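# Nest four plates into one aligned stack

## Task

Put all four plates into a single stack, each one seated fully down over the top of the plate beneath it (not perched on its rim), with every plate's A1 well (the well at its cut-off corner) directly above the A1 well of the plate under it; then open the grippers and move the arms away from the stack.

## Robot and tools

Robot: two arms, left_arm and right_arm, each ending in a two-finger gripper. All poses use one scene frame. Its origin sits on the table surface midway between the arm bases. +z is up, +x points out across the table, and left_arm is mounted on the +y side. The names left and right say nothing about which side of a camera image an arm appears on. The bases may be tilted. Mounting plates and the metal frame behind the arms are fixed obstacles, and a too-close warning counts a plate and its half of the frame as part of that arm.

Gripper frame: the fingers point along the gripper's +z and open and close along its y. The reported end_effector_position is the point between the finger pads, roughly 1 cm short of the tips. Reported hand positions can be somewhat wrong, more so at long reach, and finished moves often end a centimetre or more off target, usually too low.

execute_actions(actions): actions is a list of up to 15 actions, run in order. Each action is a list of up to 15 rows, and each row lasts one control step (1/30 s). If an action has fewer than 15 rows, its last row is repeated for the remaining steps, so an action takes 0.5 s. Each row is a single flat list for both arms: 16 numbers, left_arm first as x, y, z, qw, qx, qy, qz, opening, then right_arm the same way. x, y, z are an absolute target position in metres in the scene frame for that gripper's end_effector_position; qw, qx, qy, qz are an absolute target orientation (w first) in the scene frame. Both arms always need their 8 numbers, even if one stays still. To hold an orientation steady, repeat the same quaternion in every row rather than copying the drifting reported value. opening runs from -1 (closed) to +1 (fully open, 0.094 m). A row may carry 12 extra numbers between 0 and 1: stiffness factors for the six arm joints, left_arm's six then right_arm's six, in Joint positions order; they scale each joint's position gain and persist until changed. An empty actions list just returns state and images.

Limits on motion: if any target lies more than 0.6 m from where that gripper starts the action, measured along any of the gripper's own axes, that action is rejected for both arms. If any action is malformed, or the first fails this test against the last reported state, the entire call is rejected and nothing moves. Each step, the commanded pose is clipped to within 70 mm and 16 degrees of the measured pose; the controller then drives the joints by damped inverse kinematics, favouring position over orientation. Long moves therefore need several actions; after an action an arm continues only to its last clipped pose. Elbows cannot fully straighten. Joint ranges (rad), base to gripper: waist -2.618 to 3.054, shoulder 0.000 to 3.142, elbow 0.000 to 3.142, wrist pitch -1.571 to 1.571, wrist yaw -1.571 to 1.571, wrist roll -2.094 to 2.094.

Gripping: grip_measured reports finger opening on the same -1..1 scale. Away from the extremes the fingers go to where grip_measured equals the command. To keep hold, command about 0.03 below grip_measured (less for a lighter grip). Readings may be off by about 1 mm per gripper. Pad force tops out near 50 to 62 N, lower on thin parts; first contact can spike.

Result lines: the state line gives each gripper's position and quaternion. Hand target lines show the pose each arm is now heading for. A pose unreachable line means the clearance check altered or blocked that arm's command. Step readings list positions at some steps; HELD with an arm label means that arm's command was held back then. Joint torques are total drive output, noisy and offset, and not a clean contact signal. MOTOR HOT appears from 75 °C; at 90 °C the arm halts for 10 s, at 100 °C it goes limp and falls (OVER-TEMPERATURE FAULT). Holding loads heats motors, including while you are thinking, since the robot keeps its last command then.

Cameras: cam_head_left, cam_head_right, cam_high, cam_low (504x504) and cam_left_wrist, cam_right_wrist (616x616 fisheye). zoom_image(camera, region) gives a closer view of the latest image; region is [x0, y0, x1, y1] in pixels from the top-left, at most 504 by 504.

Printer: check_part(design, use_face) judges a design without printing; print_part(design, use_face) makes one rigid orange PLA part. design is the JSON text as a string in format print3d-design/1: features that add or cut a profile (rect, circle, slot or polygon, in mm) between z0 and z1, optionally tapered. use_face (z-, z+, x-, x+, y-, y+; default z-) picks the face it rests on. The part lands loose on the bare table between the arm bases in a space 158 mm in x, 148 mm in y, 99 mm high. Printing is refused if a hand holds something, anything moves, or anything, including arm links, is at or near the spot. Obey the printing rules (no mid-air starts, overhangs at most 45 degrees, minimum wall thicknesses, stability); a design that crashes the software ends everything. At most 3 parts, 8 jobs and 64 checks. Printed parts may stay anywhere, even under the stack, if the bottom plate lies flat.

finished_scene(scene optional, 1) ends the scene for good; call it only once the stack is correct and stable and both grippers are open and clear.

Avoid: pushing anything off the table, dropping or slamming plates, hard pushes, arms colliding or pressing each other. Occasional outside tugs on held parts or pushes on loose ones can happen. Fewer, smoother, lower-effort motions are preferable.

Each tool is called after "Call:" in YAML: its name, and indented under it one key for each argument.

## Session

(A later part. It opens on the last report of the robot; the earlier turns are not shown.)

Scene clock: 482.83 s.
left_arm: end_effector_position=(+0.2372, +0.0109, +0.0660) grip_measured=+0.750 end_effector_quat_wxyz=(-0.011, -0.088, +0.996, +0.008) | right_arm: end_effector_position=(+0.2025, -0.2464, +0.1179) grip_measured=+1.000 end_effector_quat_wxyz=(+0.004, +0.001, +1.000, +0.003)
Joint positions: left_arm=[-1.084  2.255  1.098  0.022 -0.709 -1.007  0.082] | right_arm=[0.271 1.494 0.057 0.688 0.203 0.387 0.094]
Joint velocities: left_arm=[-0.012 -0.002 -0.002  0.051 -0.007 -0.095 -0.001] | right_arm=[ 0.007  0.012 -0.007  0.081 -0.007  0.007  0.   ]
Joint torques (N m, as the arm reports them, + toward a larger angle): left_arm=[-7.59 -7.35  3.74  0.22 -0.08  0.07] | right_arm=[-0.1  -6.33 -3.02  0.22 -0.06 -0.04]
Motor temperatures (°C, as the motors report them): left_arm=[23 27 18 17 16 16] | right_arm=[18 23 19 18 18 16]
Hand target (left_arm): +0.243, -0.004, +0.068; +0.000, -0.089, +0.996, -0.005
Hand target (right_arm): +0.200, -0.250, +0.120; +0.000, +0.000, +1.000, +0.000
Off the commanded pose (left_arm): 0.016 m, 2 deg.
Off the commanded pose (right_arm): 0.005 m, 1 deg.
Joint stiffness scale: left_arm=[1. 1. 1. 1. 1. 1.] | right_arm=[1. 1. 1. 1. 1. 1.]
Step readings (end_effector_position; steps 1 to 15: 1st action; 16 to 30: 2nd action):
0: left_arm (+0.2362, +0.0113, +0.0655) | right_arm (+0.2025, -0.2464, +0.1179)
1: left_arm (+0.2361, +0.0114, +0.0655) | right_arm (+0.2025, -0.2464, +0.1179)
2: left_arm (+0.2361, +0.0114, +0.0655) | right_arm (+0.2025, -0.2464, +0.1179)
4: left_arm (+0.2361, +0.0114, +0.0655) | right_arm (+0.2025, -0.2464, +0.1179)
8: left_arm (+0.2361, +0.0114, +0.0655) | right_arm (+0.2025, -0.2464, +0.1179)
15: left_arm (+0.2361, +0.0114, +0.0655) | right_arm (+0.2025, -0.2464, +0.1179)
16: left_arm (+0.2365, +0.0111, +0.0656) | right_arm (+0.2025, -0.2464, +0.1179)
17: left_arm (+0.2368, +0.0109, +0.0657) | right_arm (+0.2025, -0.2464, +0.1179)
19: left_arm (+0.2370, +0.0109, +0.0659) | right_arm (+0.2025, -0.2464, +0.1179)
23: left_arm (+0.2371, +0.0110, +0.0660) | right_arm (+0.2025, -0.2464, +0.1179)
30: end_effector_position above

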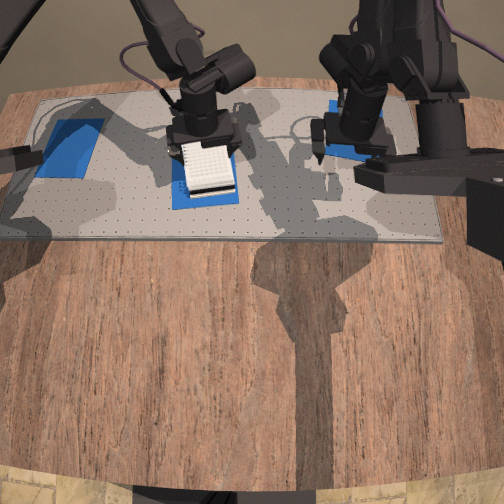

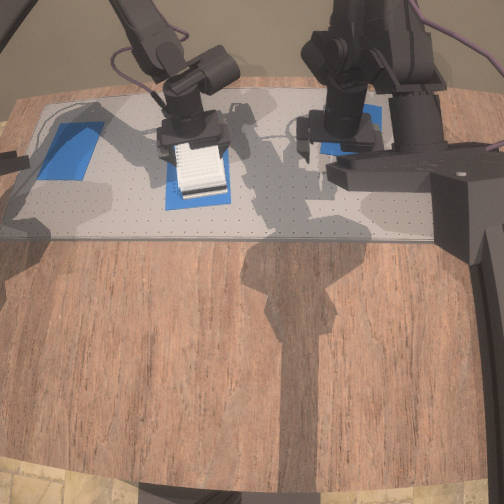

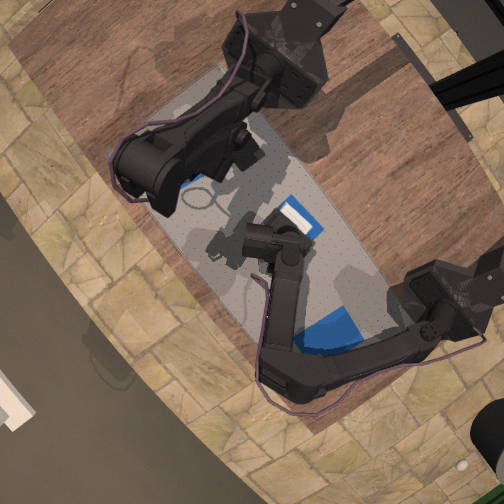

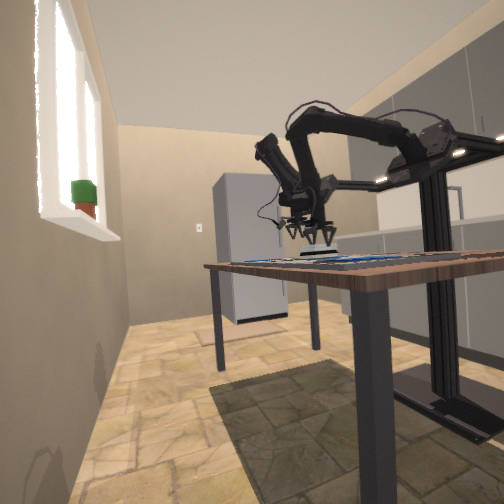

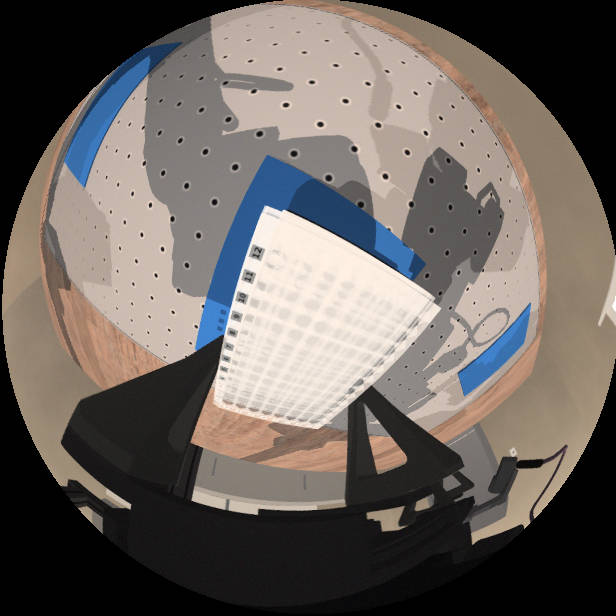

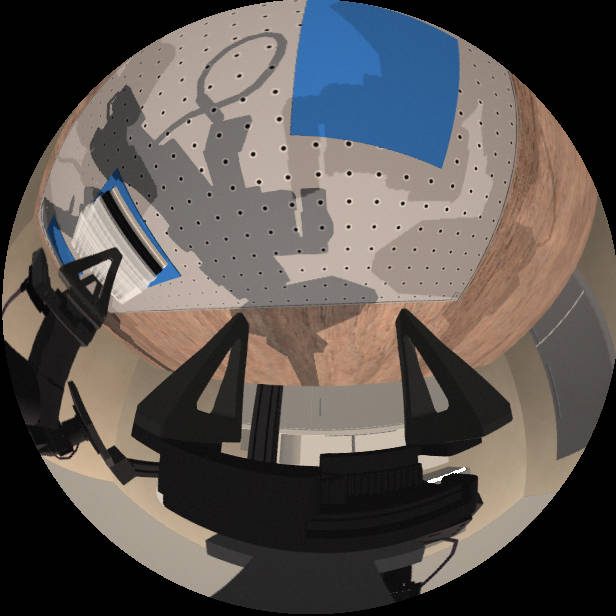

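Call:
execute_actions:
  actions:
    - [[0.243,-0.004,0.068,-0.003,-0.089,0.996,-0.011,0.72,0.2,-0.25,0.12,0,0,1,0,1]]
    - [[0.243,-0.004,0.068,-0.003,-0.089,0.996,-0.011,0.72,0.2,-0.25,0.12,0,0,1,0,1]]

Call:
zoom_image:
  camera: "cam_left_wrist"
  region: [200,160,460,360]

Call:
zoom_image:
  camera: "cam_head_left"
  region: [165,140,245,210]

Scene clock: 487.73 s.
left_arm: end_effector_position=(+0.2369, +0.0108, +0.0660) grip_measured=+0.750 end_effector_quat_wxyz=(-0.012, -0.086, +0.996, +0.007) | right_arm: end_effector_position=(+0.2025, -0.2464, +0.1179) grip_measured=+1.000 end_effector_quat_wxyz=(+0.004, +0.001, +1.000, +0.003)
Joint positions: left_arm=[-1.084  2.255  1.098  0.021 -0.707 -1.004  0.082] | right_arm=[0.271 1.494 0.057 0.688 0.203 0.387 0.094]
Joint velocities: left_arm=[ 0.007 -0.002 -0.002  0.066 -0.051  0.037 -0.001] | right_arm=[-0.007  0.012 -0.002 -0.007  0.037  0.037  0.   ]
Joint torques (N m, as the arm reports them, + toward a larger angle): left_arm=[-7.26 -7.86  2.97  0.36  0.06  0.14] | right_arm=[-0.12 -6.36 -3.04  0.2  -0.05 -0.05]
Motor temperatures (°C, as the motors report them): left_arm=[23 27 18 17 16 16] | right_arm=[18 23 19 18 18 16]
Hand target (left_arm): +0.243, -0.004, +0.068; -0.003, -0.089, +0.996, -0.011
Hand target (right_arm): +0.200, -0.250, +0.120; +0.000, +0.000, +1.000, +0.000
Off the commanded pose (left_arm): 0.016 m, 2 deg.
Off the commanded pose (right_arm): 0.005 m, 1 deg.
Joint stiffness scale: left_arm=[1. 1. 1. 1. 1. 1.] | right_arm=[1. 1. 1. 1. 1. 1.]
Step readings (end_effector_position; steps 1 to 15: 1st action; 16 to 30: 2nd action):
0: left_arm (+0.2371, +0.0110, +0.0660) | right_arm (+0.2025, -0.2464, +0.1179)
1: left_arm (+0.2370, +0.0109, +0.0660) | right_arm (+0.2025, -0.2464, +0.1179)
2: left_arm (+0.2370, +0.0108, +0.0660) | right_arm (+0.2025, -0.2464, +0.1179)
4: left_arm (+0.2369, +0.0108, +0.0660) | right_arm (+0.2025, -0.2464, +0.1179)
8: left_arm (+0.2369, +0.0108, +0.0660) | right_arm (+0.2025, -0.2464, +0.1179)
15: left_arm (+0.2369, +0.0108, +0.0660) | right_arm (+0.2025, -0.2464, +0.1179)
16: left_arm (+0.2369, +0.0108, +0.0660) | right_arm (+0.2025, -0.2464, +0.1179)
17: left_arm (+0.2369, +0.0108, +0.0660) | right_arm (+0.2025, -0.2464, +0.1179)
19: left_arm (+0.2369, +0.0108, +0.0660) | right_arm (+0.2025, -0.2464, +0.1179)
23: left_arm (+0.2369, +0.0108, +0.0660) | right_arm (+0.2025, -0.2464, +0.1179)
30: end_effector_position above

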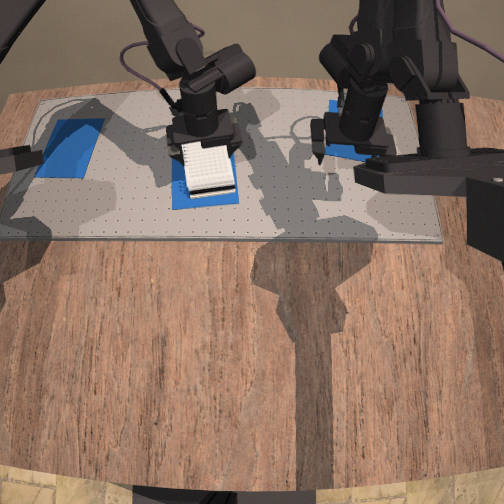

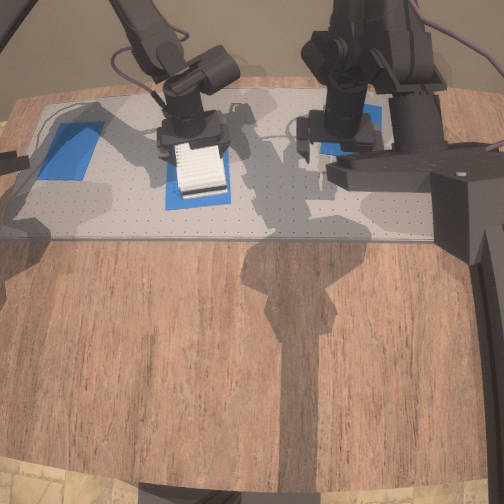

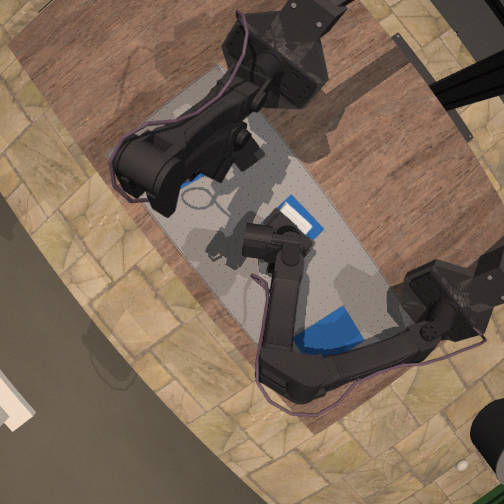

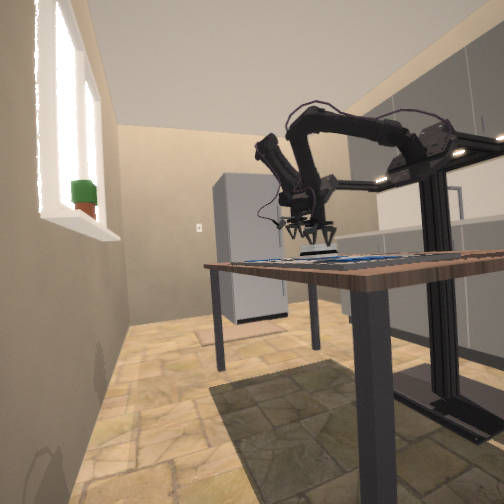

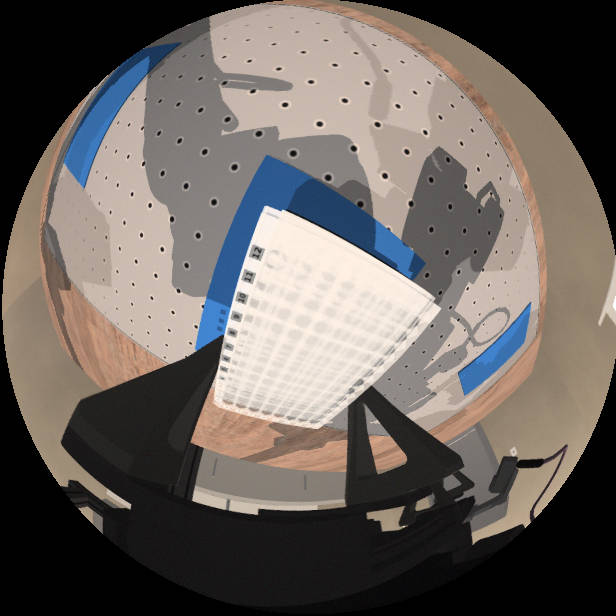

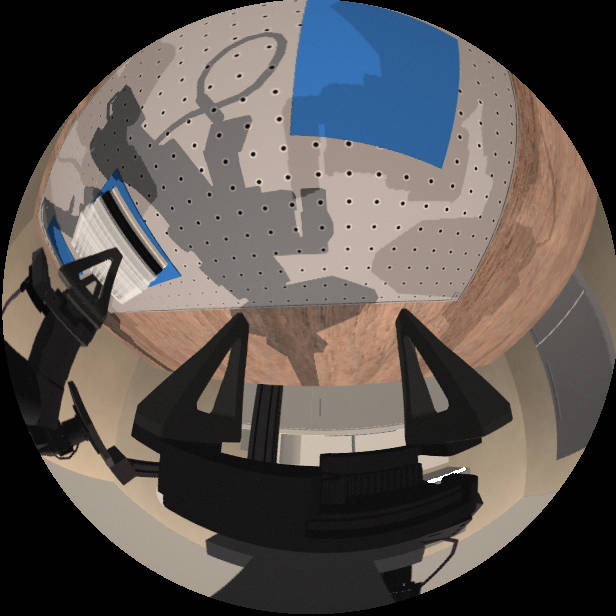

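Region (200, 160, 460, 360) of cam_left_wrist's 616x616 image, scaled by 1.938, with more detail than that image has; it fills the top 388 rows of this view, and the rest is white.

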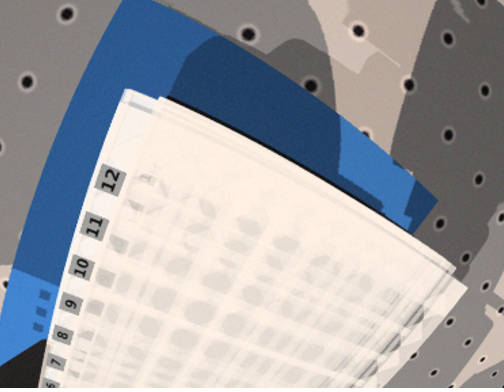

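Region (165, 140, 245, 210) of cam_head_left's 504x504 image, scaled by 6.300, with more detail than that image has; it fills the top 441 rows of this view, and the rest is white.

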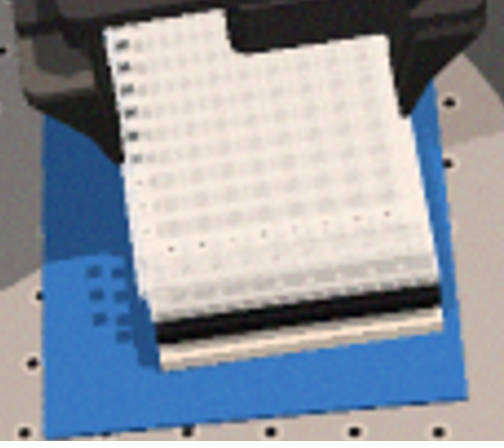

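Call:
execute_actions:
  actions:
    - [[0.238,0.004,0.078,-0.006,-0.089,0.996,-0.005,0.72,0.2,-0.25,0.12,0,0,1,0,1]]
    - [[0.238,0.004,0.078,-0.006,-0.089,0.996,-0.005,0.72,0.2,-0.25,0.12,0,0,1,0,1]]

Call:
zoom_image:
  camera: "cam_left_wrist"
  region: [200,160,460,360]

Scene clock: 495.53 s.
left_arm: end_effector_position=(+0.2378, +0.0107, +0.0668) grip_measured=+0.750 end_effector_quat_wxyz=(-0.011, -0.090, +0.996, +0.007) | right_arm: end_effector_position=(+0.2025, -0.2464, +0.1179) grip_measured=+1.000 end_effector_quat_wxyz=(+0.004, +0.001, +1.000, +0.003)
Joint positions: left_arm=[-1.084  2.252  1.098  0.019 -0.707 -1.011  0.082] | right_arm=[0.271 1.494 0.057 0.688 0.203 0.387 0.094]
Joint velocities: left_arm=[-0.017 -0.002  0.002  0.007  0.022  0.051 -0.   ] | right_arm=[ 0.002 -0.002  0.002  0.095  0.007  0.007  0.   ]
Joint torques (N m, as the arm reports them, + toward a larger angle): left_arm=[ -8.26 -10.22   0.1    0.16  -0.05  -0.07] | right_arm=[-0.09 -6.36 -2.98  0.21 -0.06 -0.02]
Motor temperatures (°C, as the motors report them): left_arm=[23 27 18 17 16 16] | right_arm=[18 23 19 18 18 16]
Hand target (left_arm): +0.238, +0.004, +0.077; -0.006, -0.089, +0.996, -0.005
Hand target (right_arm): +0.200, -0.250, +0.120; +0.000, +0.000, +1.000, +0.000
Off the commanded pose (left_arm): 0.013 m, 2 deg.
Off the commanded pose (right_arm): 0.005 m, 1 deg.
Joint stiffness scale: left_arm=[1. 1. 1. 1. 1. 1.] | right_arm=[1. 1. 1. 1. 1. 1.]
Step readings (end_effector_position; steps 1 to 15: 1st action; 16 to 30: 2nd action):
0: left_arm (+0.2369, +0.0108, +0.0660) | right_arm (+0.2025, -0.2464, +0.1179)
1: left_arm (+0.2372, +0.0108, +0.0662) | right_arm (+0.2025, -0.2464, +0.1179)
2: left_arm (+0.2372, +0.0109, +0.0664) | right_arm (+0.2025, -0.2464, +0.1179)
4: left_arm (+0.2377, +0.0107, +0.0667) | right_arm (+0.2025, -0.2464, +0.1179)
8: left_arm (+0.2378, +0.0107, +0.0668) | right_arm (+0.2025, -0.2464, +0.1179)
15: left_arm (+0.2378, +0.0107, +0.0668) | right_arm (+0.2025, -0.2464, +0.1179)
16: left_arm (+0.2378, +0.0107, +0.0668) | right_arm (+0.2025, -0.2464, +0.1179)
17: left_arm (+0.2378, +0.0107, +0.0668) | right_arm (+0.2025, -0.2464, +0.1179)
19: left_arm (+0.2378, +0.0107, +0.0668) | right_arm (+0.2025, -0.2464, +0.1179)
23: left_arm (+0.2378, +0.0107, +0.0668) | right_arm (+0.2025, -0.2464, +0.1179)
30: end_effector_position above

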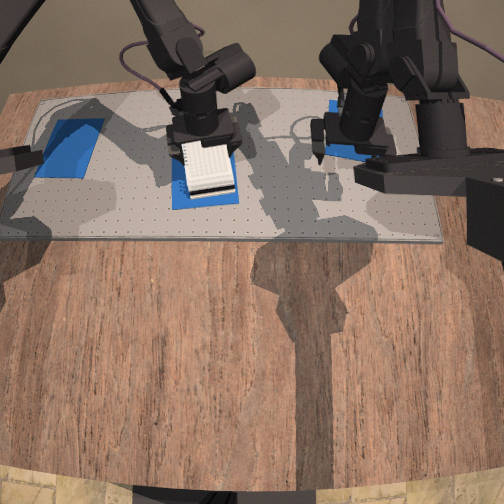

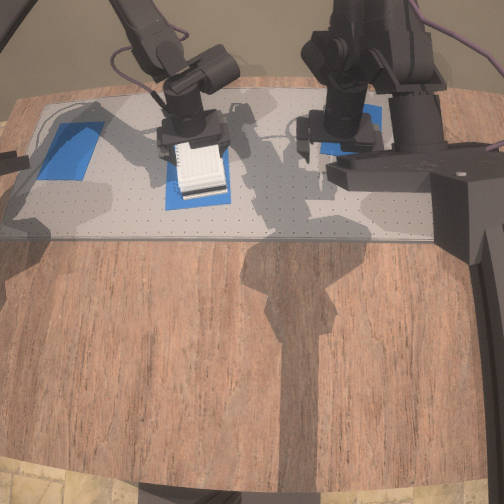

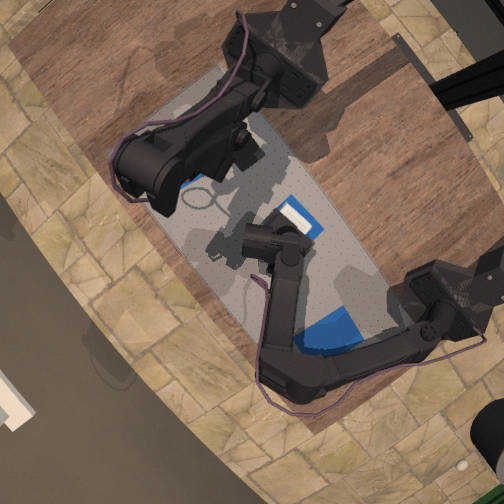

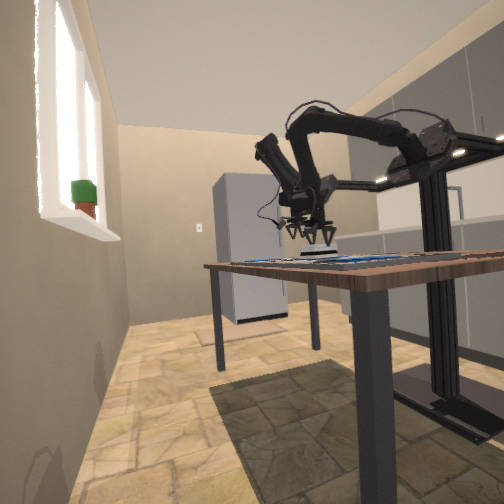

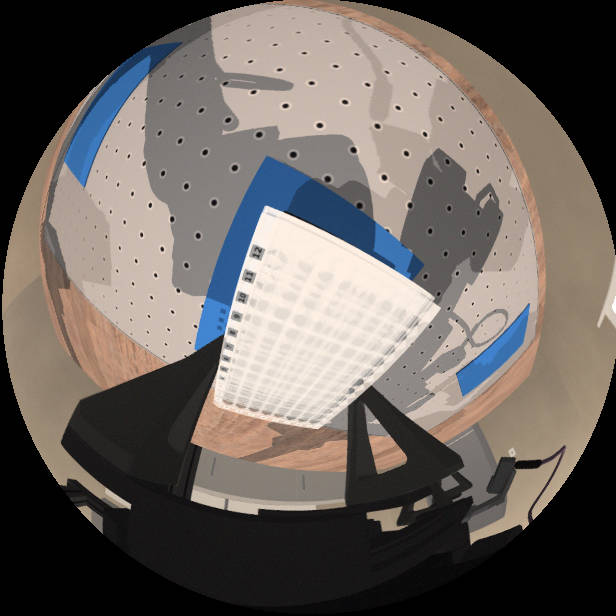

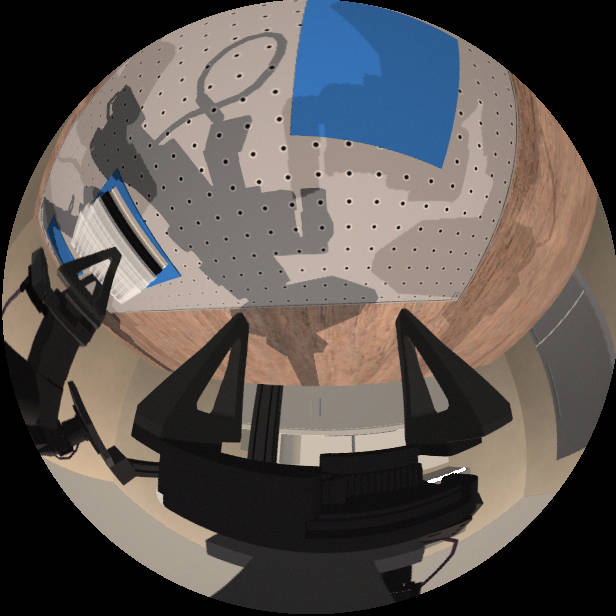

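Region (200, 160, 460, 360) of cam_left_wrist's 616x616 image, scaled by 1.938, with more detail than that image has; it fills the top 388 rows of this view, and the rest is white.

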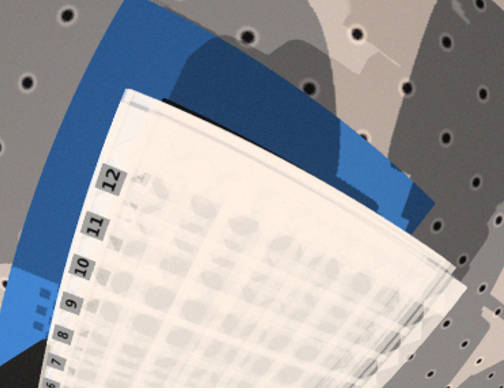

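Call:
execute_actions:
  actions:
    - [[0.240,-0.004,0.074,-0.006,-0.089,0.996,-0.010,0.72,0.2,-0.25,0.12,0,0,1,0,1]]
    - [[0.240,-0.004,0.074,-0.006,-0.089,0.996,-0.010,0.72,0.2,-0.25,0.12,0,0,1,0,1]]

Call:
zoom_image:
  camera: "cam_left_wrist"
  region: [200,160,460,360]

Call:
zoom_image:
  camera: "cam_head_left"
  region: [165,140,245,210]

Scene clock: 501.50 s.
left_arm: end_effector_position=(+0.2377, +0.0105, +0.0668) grip_measured=+0.750 end_effector_quat_wxyz=(-0.012, -0.090, +0.996, +0.007) | right_arm: end_effector_position=(+0.2025, -0.2464, +0.1179) grip_measured=+1.000 end_effector_quat_wxyz=(+0.004, +0.001, +1.000, +0.003)
Joint positions: left_arm=[-1.084  2.252  1.098  0.019 -0.705 -1.011  0.082] | right_arm=[0.271 1.494 0.057 0.688 0.203 0.387 0.094]
Joint velocities: left_arm=[-0.002 -0.007 -0.017  0.022  0.007  0.066  0.   ] | right_arm=[ 0.002  0.002 -0.017 -0.007  0.007 -0.051  0.   ]
Joint torques (N m, as the arm reports them, + toward a larger angle): left_arm=[-8.21 -8.57  2.47  0.17  0.01  0.01] | right_arm=[-0.09 -6.37 -3.03  0.2  -0.07 -0.05]
Motor temperatures (°C, as the motors report them): left_arm=[24 29 18 17 16 16] | right_arm=[17 23 19 18 18 16]
Hand target (left_arm): +0.240, -0.004, +0.074; -0.006, -0.089, +0.996, -0.010
Hand target (right_arm): +0.200, -0.250, +0.120; +0.000, +0.000, +1.000, +0.000
Off the commanded pose (left_arm): 0.016 m, 2 deg.
Off the commanded pose (right_arm): 0.005 m, 1 deg.
Joint stiffness scale: left_arm=[1. 1. 1. 1. 1. 1.] | right_arm=[1. 1. 1. 1. 1. 1.]
Step readings (end_effector_position; steps 1 to 15: 1st action; 16 to 30: 2nd action):
0: left_arm (+0.2378, +0.0107, +0.0668) | right_arm (+0.2025, -0.2464, +0.1179)
1: left_arm (+0.2377, +0.0106, +0.0668) | right_arm (+0.2025, -0.2464, +0.1179)
2: left_arm (+0.2377, +0.0105, +0.0668) | right_arm (+0.2025, -0.2464, +0.1179)
4: left_arm (+0.2377, +0.0105, +0.0668) | right_arm (+0.2025, -0.2464, +0.1179)
8: left_arm (+0.2377, +0.0105, +0.0668) | right_arm (+0.2025, -0.2464, +0.1179)
15: left_arm (+0.2377, +0.0105, +0.0668) | right_arm (+0.2025, -0.2464, +0.1179)
16: left_arm (+0.2377, +0.0105, +0.0668) | right_arm (+0.2025, -0.2464, +0.1179)
17: left_arm (+0.2377, +0.0105, +0.0668) | right_arm (+0.2025, -0.2464, +0.1179)
19: left_arm (+0.2377, +0.0105, +0.0668) | right_arm (+0.2025, -0.2464, +0.1179)
23: left_arm (+0.2377, +0.0105, +0.0668) | right_arm (+0.2025, -0.2464, +0.1179)
30: end_effector_position above

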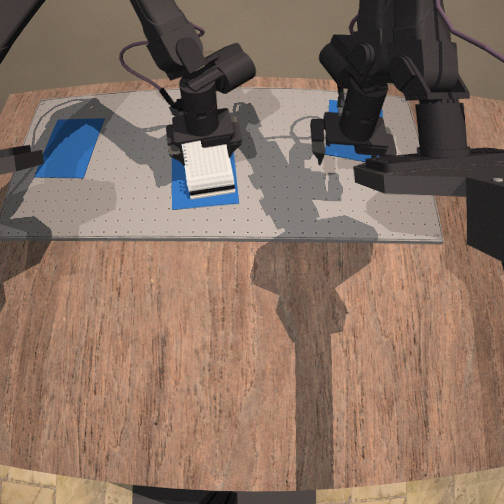

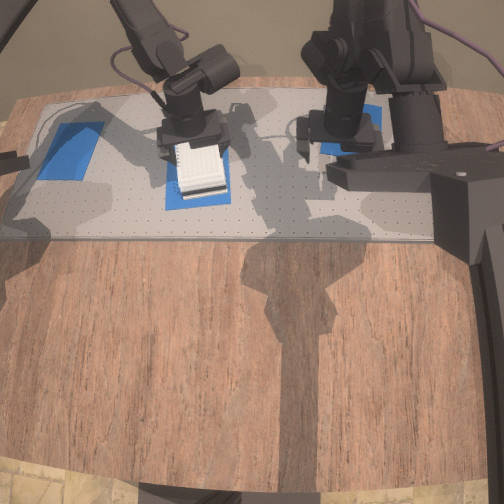

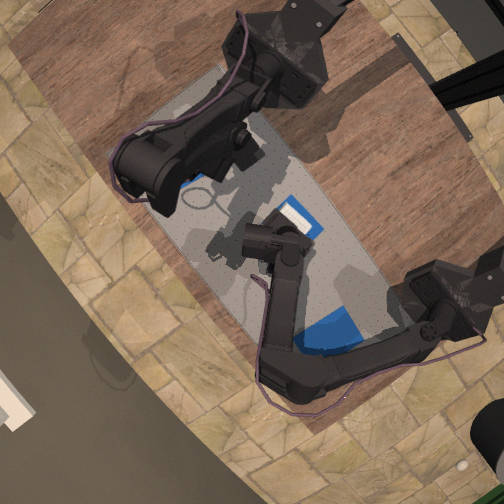

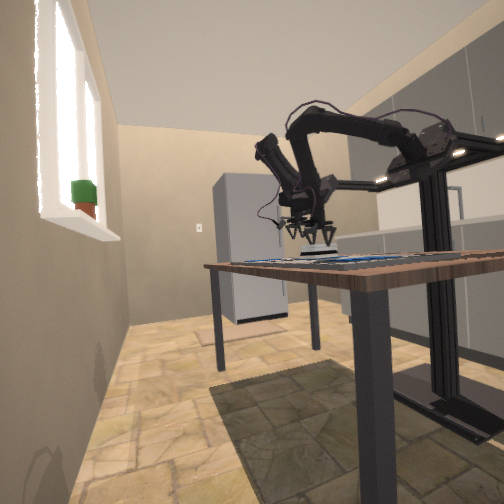

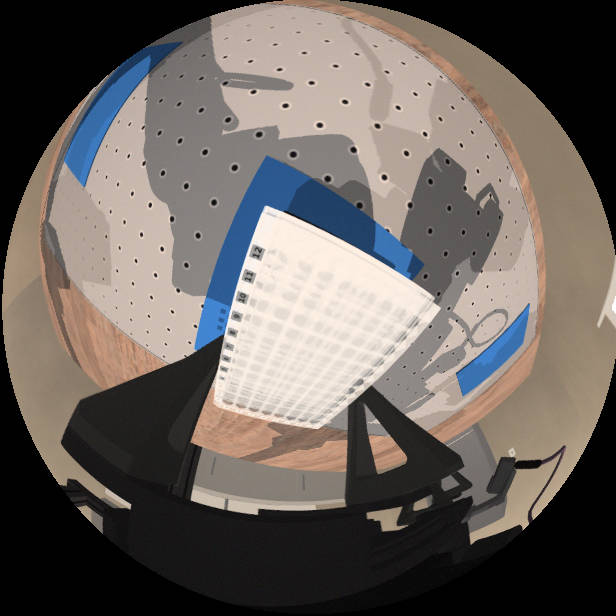

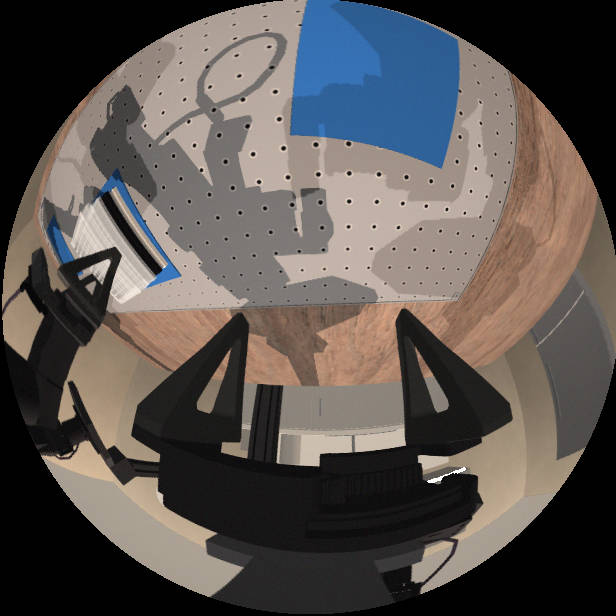

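Region (200, 160, 460, 360) of cam_left_wrist's 616x616 image, scaled by 1.938, with more detail than that image has; it fills the top 388 rows of this view, and the rest is white.

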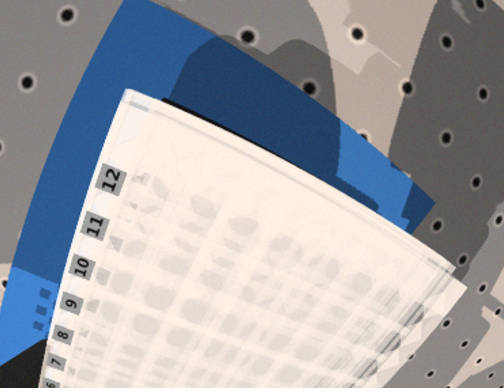

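Region (165, 140, 245, 210) of cam_head_left's 504x504 image, scaled by 6.300, with more detail than that image has; it fills the top 441 rows of this view, and the rest is white.

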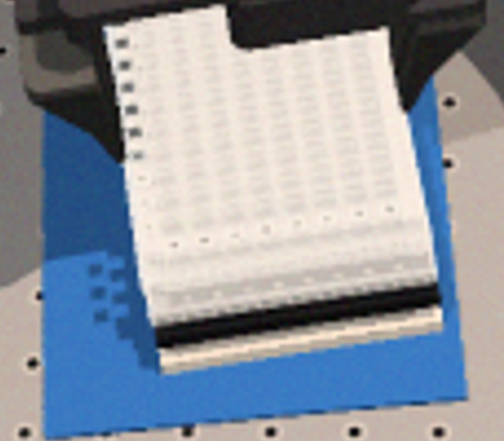

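Call:
execute_actions:
  actions:
    - [[0.241,-0.006,0.073,0,-0.089,0.996,-0.02,0.72,0.2,-0.25,0.12,0,0,1,0,1]]
    - [[0.241,-0.006,0.073,0,-0.089,0.996,-0.02,0.72,0.2,-0.25,0.12,0,0,1,0,1]]

Call:
zoom_image:
  camera: "cam_left_wrist"
  region: [200,160,460,360]

Call:
zoom_image:
  camera: "cam_head_left"
  region: [165,140,245,210]

Scene clock: 508.23 s.
left_arm: end_effector_position=(+0.2410, +0.0064, +0.0667) grip_measured=+0.750 end_effector_quat_wxyz=(-0.007, -0.092, +0.996, -0.002) | right_arm: end_effector_position=(+0.2025, -0.2464, +0.1179) grip_measured=+1.000 end_effector_quat_wxyz=(+0.004, +0.001, +1.000, +0.003)
Joint positions: left_arm=[-1.084  2.252  1.098  0.045 -0.704 -0.999  0.082] | right_arm=[0.271 1.494 0.057 0.688 0.203 0.387 0.094]
Joint velocities: left_arm=[ 0.017 -0.007  0.007 -0.051 -0.051 -0.022  0.001] | right_arm=[ 0.012 -0.002 -0.007 -0.051  0.022 -0.007  0.   ]
Joint torques (N m, as the arm reports them, + toward a larger angle): left_arm=[-8.12 -8.57  1.27  0.42  0.03  0.1 ] | right_arm=[-0.09 -6.35 -3.01  0.21 -0.05 -0.04]
Motor temperatures (°C, as the motors report them): left_arm=[24 29 18 17 16 16] | right_arm=[17 23 19 18 18 16]
Hand target (left_arm): +0.241, -0.006, +0.073; +0.000, -0.089, +0.996, -0.020
Hand target (right_arm): +0.200, -0.250, +0.120; +0.000, +0.000, +1.000, +0.000
Off the commanded pose (left_arm): 0.014 m, 2 deg.
Off the commanded pose (right_arm): 0.005 m, 1 deg.
Joint stiffness scale: left_arm=[1. 1. 1. 1. 1. 1.] | right_arm=[1. 1. 1. 1. 1. 1.]
Step readings (end_effector_position; steps 1 to 15: 1st action; 16 to 30: 2nd action):
0: left_arm (+0.2377, +0.0105, +0.0668) | right_arm (+0.2025, -0.2464, +0.1179)
1: left_arm (+0.2382, +0.0100, +0.0668) | right_arm (+0.2025, -0.2464, +0.1179)
2: left_arm (+0.2390, +0.0089, +0.0667) | right_arm (+0.2025, -0.2464, +0.1179)
4: left_arm (+0.2405, +0.0070, +0.0667) | right_arm (+0.2025, -0.2464, +0.1179)
8: left_arm (+0.2410, +0.0064, +0.0667) | right_arm (+0.2025, -0.2464, +0.1179)
15: left_arm (+0.2410, +0.0064, +0.0667) | right_arm (+0.2025, -0.2464, +0.1179)
16: left_arm (+0.2410, +0.0064, +0.0667) | right_arm (+0.2025, -0.2464, +0.1179)
17: left_arm (+0.2410, +0.0064, +0.0667) | right_arm (+0.2025, -0.2464, +0.1179)
19: left_arm (+0.2410, +0.0064, +0.0667) | right_arm (+0.2025, -0.2464, +0.1179)
23: left_arm (+0.2410, +0.0064, +0.0667) | right_arm (+0.2025, -0.2464, +0.1179)
30: end_effector_position above

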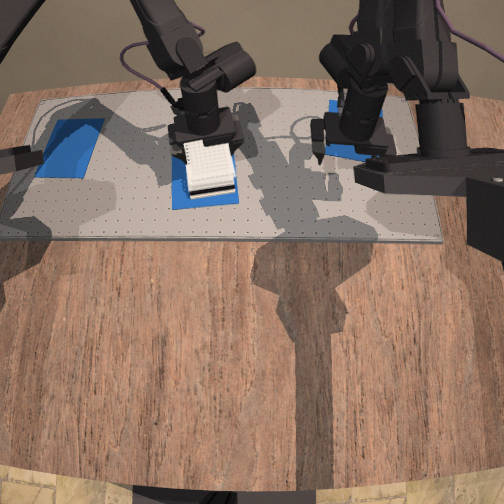

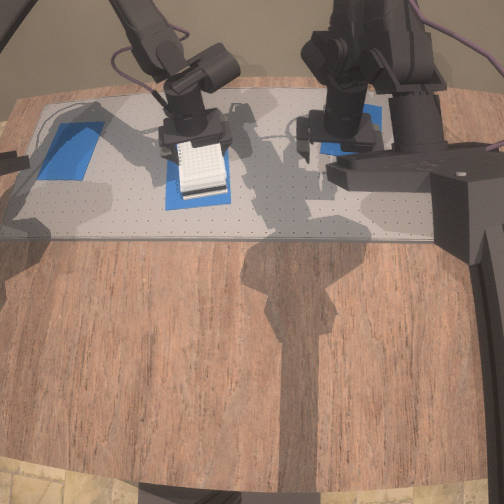

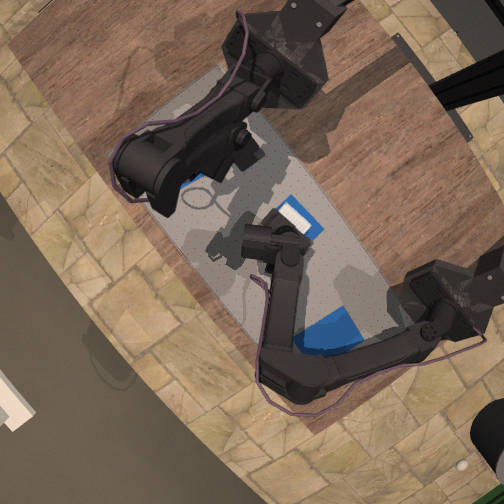

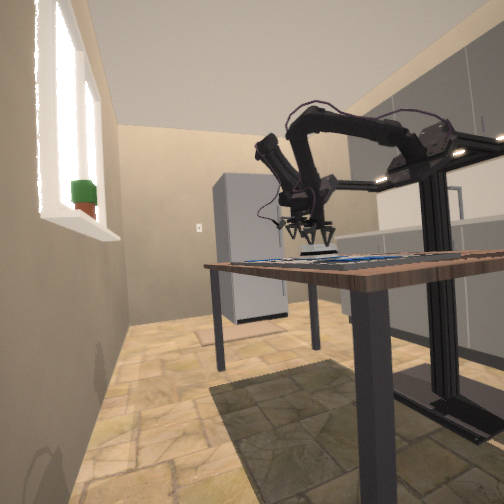

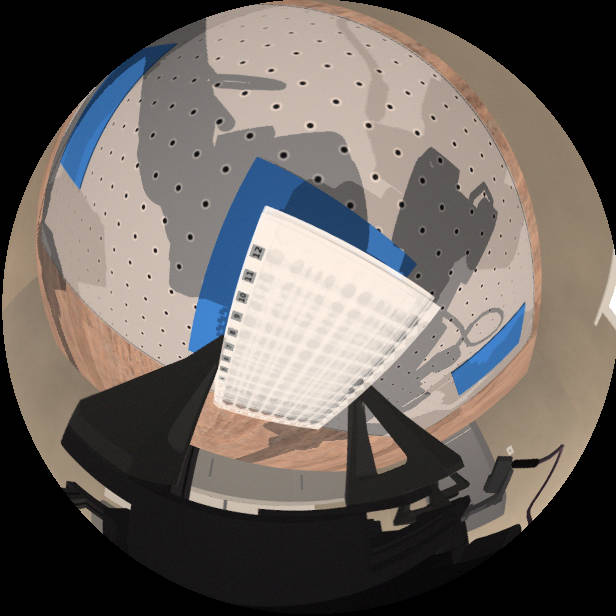

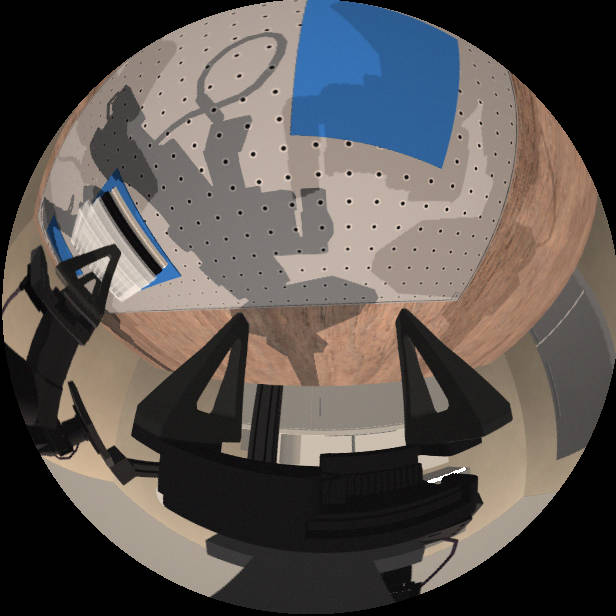

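Region (200, 160, 460, 360) of cam_left_wrist's 616x616 image, scaled by 1.938, with more detail than that image has; it fills the top 388 rows of this view, and the rest is white.

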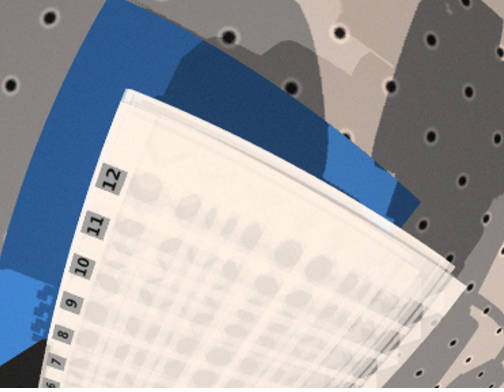

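Region (165, 140, 245, 210) of cam_head_left's 504x504 image, scaled by 6.300, with more detail than that image has; it fills the top 441 rows of this view, and the rest is white.

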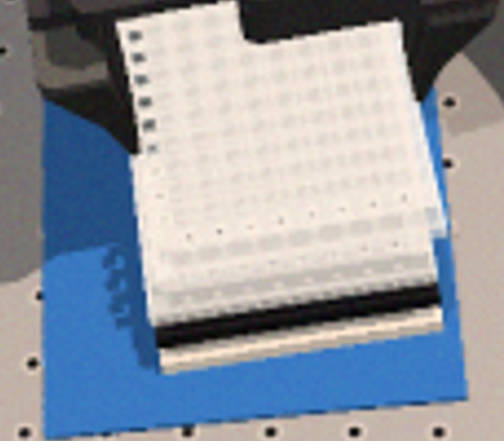

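Call:
execute_actions:
  actions:
    - [[0.238,-0.005,0.072,-0.006,-0.083,0.996,-0.02,0.72,0.2,-0.25,0.12,0,0,1,0,1]]
    - [[0.238,-0.005,0.072,-0.006,-0.083,0.996,-0.02,0.72,0.2,-0.25,0.12,0,0,1,0,1]]

Call:
zoom_image:
  camera: "cam_left_wrist"
  region: [200,160,460,360]

Call:
zoom_image:
  camera: "cam_head_left"
  region: [165,140,245,210]

Scene clock: 515.83 s.
left_arm: end_effector_position=(+0.2407, +0.0062, +0.0667) grip_measured=+0.750 end_effector_quat_wxyz=(-0.008, -0.088, +0.996, -0.002) | right_arm: end_effector_position=(+0.2025, -0.2464, +0.1179) grip_measured=+1.000 end_effector_quat_wxyz=(+0.004, +0.001, +1.000, +0.003)
Joint positions: left_arm=[-1.084  2.252  1.098  0.045 -0.701 -0.99   0.082] | right_arm=[0.271 1.494 0.057 0.688 0.203 0.387 0.094]
Joint velocities: left_arm=[-0.007  0.002 -0.002 -0.022 -0.037  0.051 -0.   ] | right_arm=[ 0.007 -0.007  0.007  0.007 -0.066 -0.095  0.   ]
Joint torques (N m, as the arm reports them, + toward a larger angle): left_arm=[-7.95 -8.45  1.06  0.38  0.12  0.1 ] | right_arm=[-0.1  -6.34 -3.06  0.21 -0.05 -0.04]
Motor temperatures (°C, as the motors report them): left_arm=[24 29 18 17 16 16] | right_arm=[17 23 19 18 18 16]
Hand target (left_arm): +0.238, -0.005, +0.072; -0.006, -0.083, +0.996, -0.020
Hand target (right_arm): +0.200, -0.250, +0.120; +0.000, +0.000, +1.000, +0.000
Off the commanded pose (left_arm): 0.013 m, 2 deg.
Off the commanded pose (right_arm): 0.005 m, 1 deg.
Joint stiffness scale: left_arm=[1. 1. 1. 1. 1. 1.] | right_arm=[1. 1. 1. 1. 1. 1.]
Step readings (end_effector_position; steps 1 to 15: 1st action; 16 to 30: 2nd action):
0: left_arm (+0.2410, +0.0064, +0.0667) | right_arm (+0.2025, -0.2464, +0.1179)
1: left_arm (+0.2409, +0.0063, +0.0667) | right_arm (+0.2025, -0.2464, +0.1179)
2: left_arm (+0.2409, +0.0063, +0.0667) | right_arm (+0.2025, -0.2464, +0.1179)
4: left_arm (+0.2408, +0.0063, +0.0667) | right_arm (+0.2025, -0.2464, +0.1179)
8: left_arm (+0.2408, +0.0062, +0.0667) | right_arm (+0.2025, -0.2464, +0.1179)
15: left_arm (+0.2407, +0.0062, +0.0667) | right_arm (+0.2025, -0.2464, +0.1179)
16: left_arm (+0.2407, +0.0062, +0.0667) | right_arm (+0.2025, -0.2464, +0.1179)
17: left_arm (+0.2407, +0.0062, +0.0667) | right_arm (+0.2025, -0.2464, +0.1179)
19: left_arm (+0.2407, +0.0062, +0.0667) | right_arm (+0.2025, -0.2464, +0.1179)
23: left_arm (+0.2407, +0.0062, +0.0667) | right_arm (+0.2025, -0.2464, +0.1179)
30: end_effector_position above

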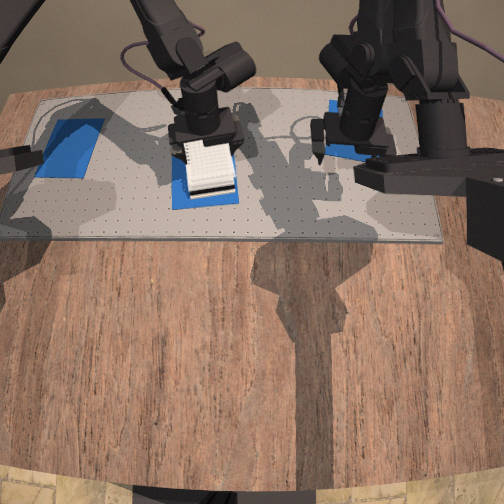

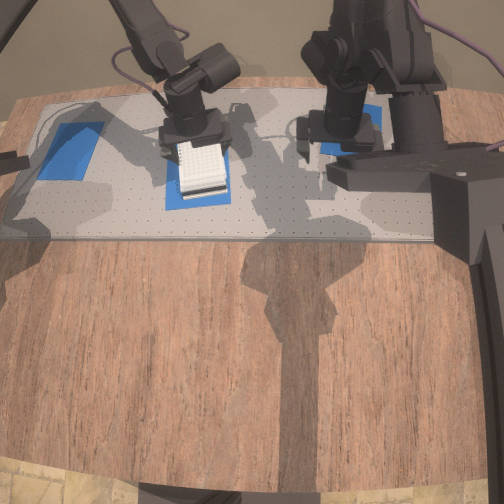

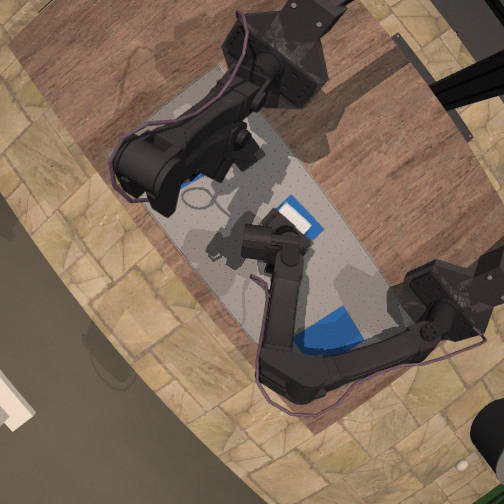

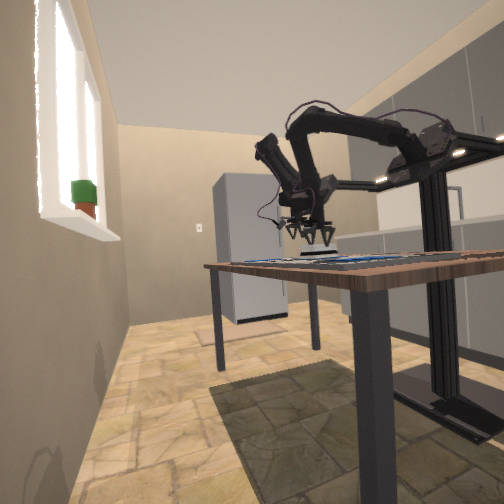

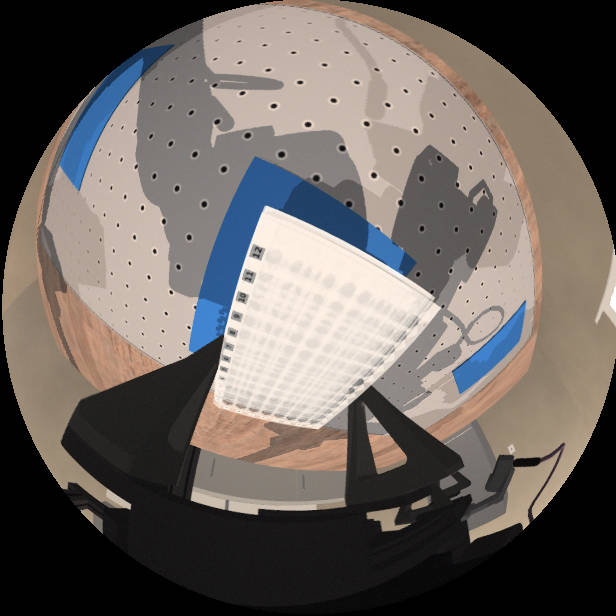

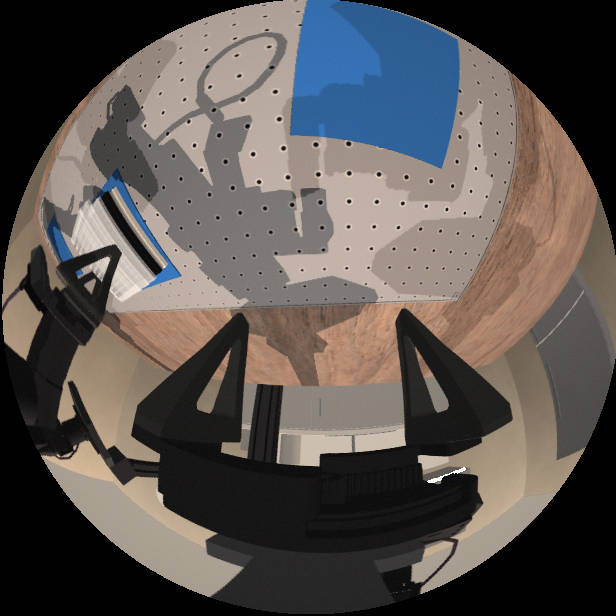

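Region (200, 160, 460, 360) of cam_left_wrist's 616x616 image, scaled by 1.938, with more detail than that image has; it fills the top 388 rows of this view, and the rest is white.

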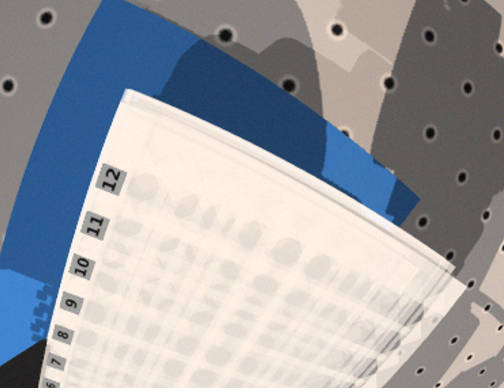

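Region (165, 140, 245, 210) of cam_head_left's 504x504 image, scaled by 6.300, with more detail than that image has; it fills the top 441 rows of this view, and the rest is white.

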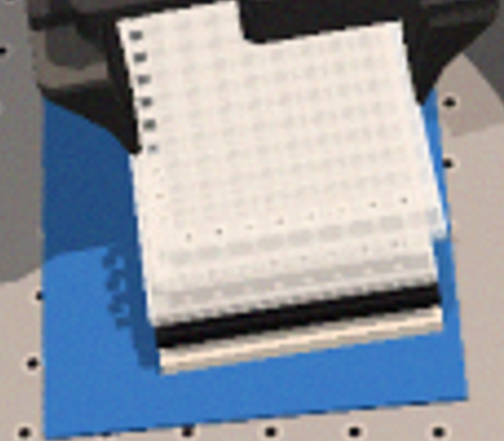

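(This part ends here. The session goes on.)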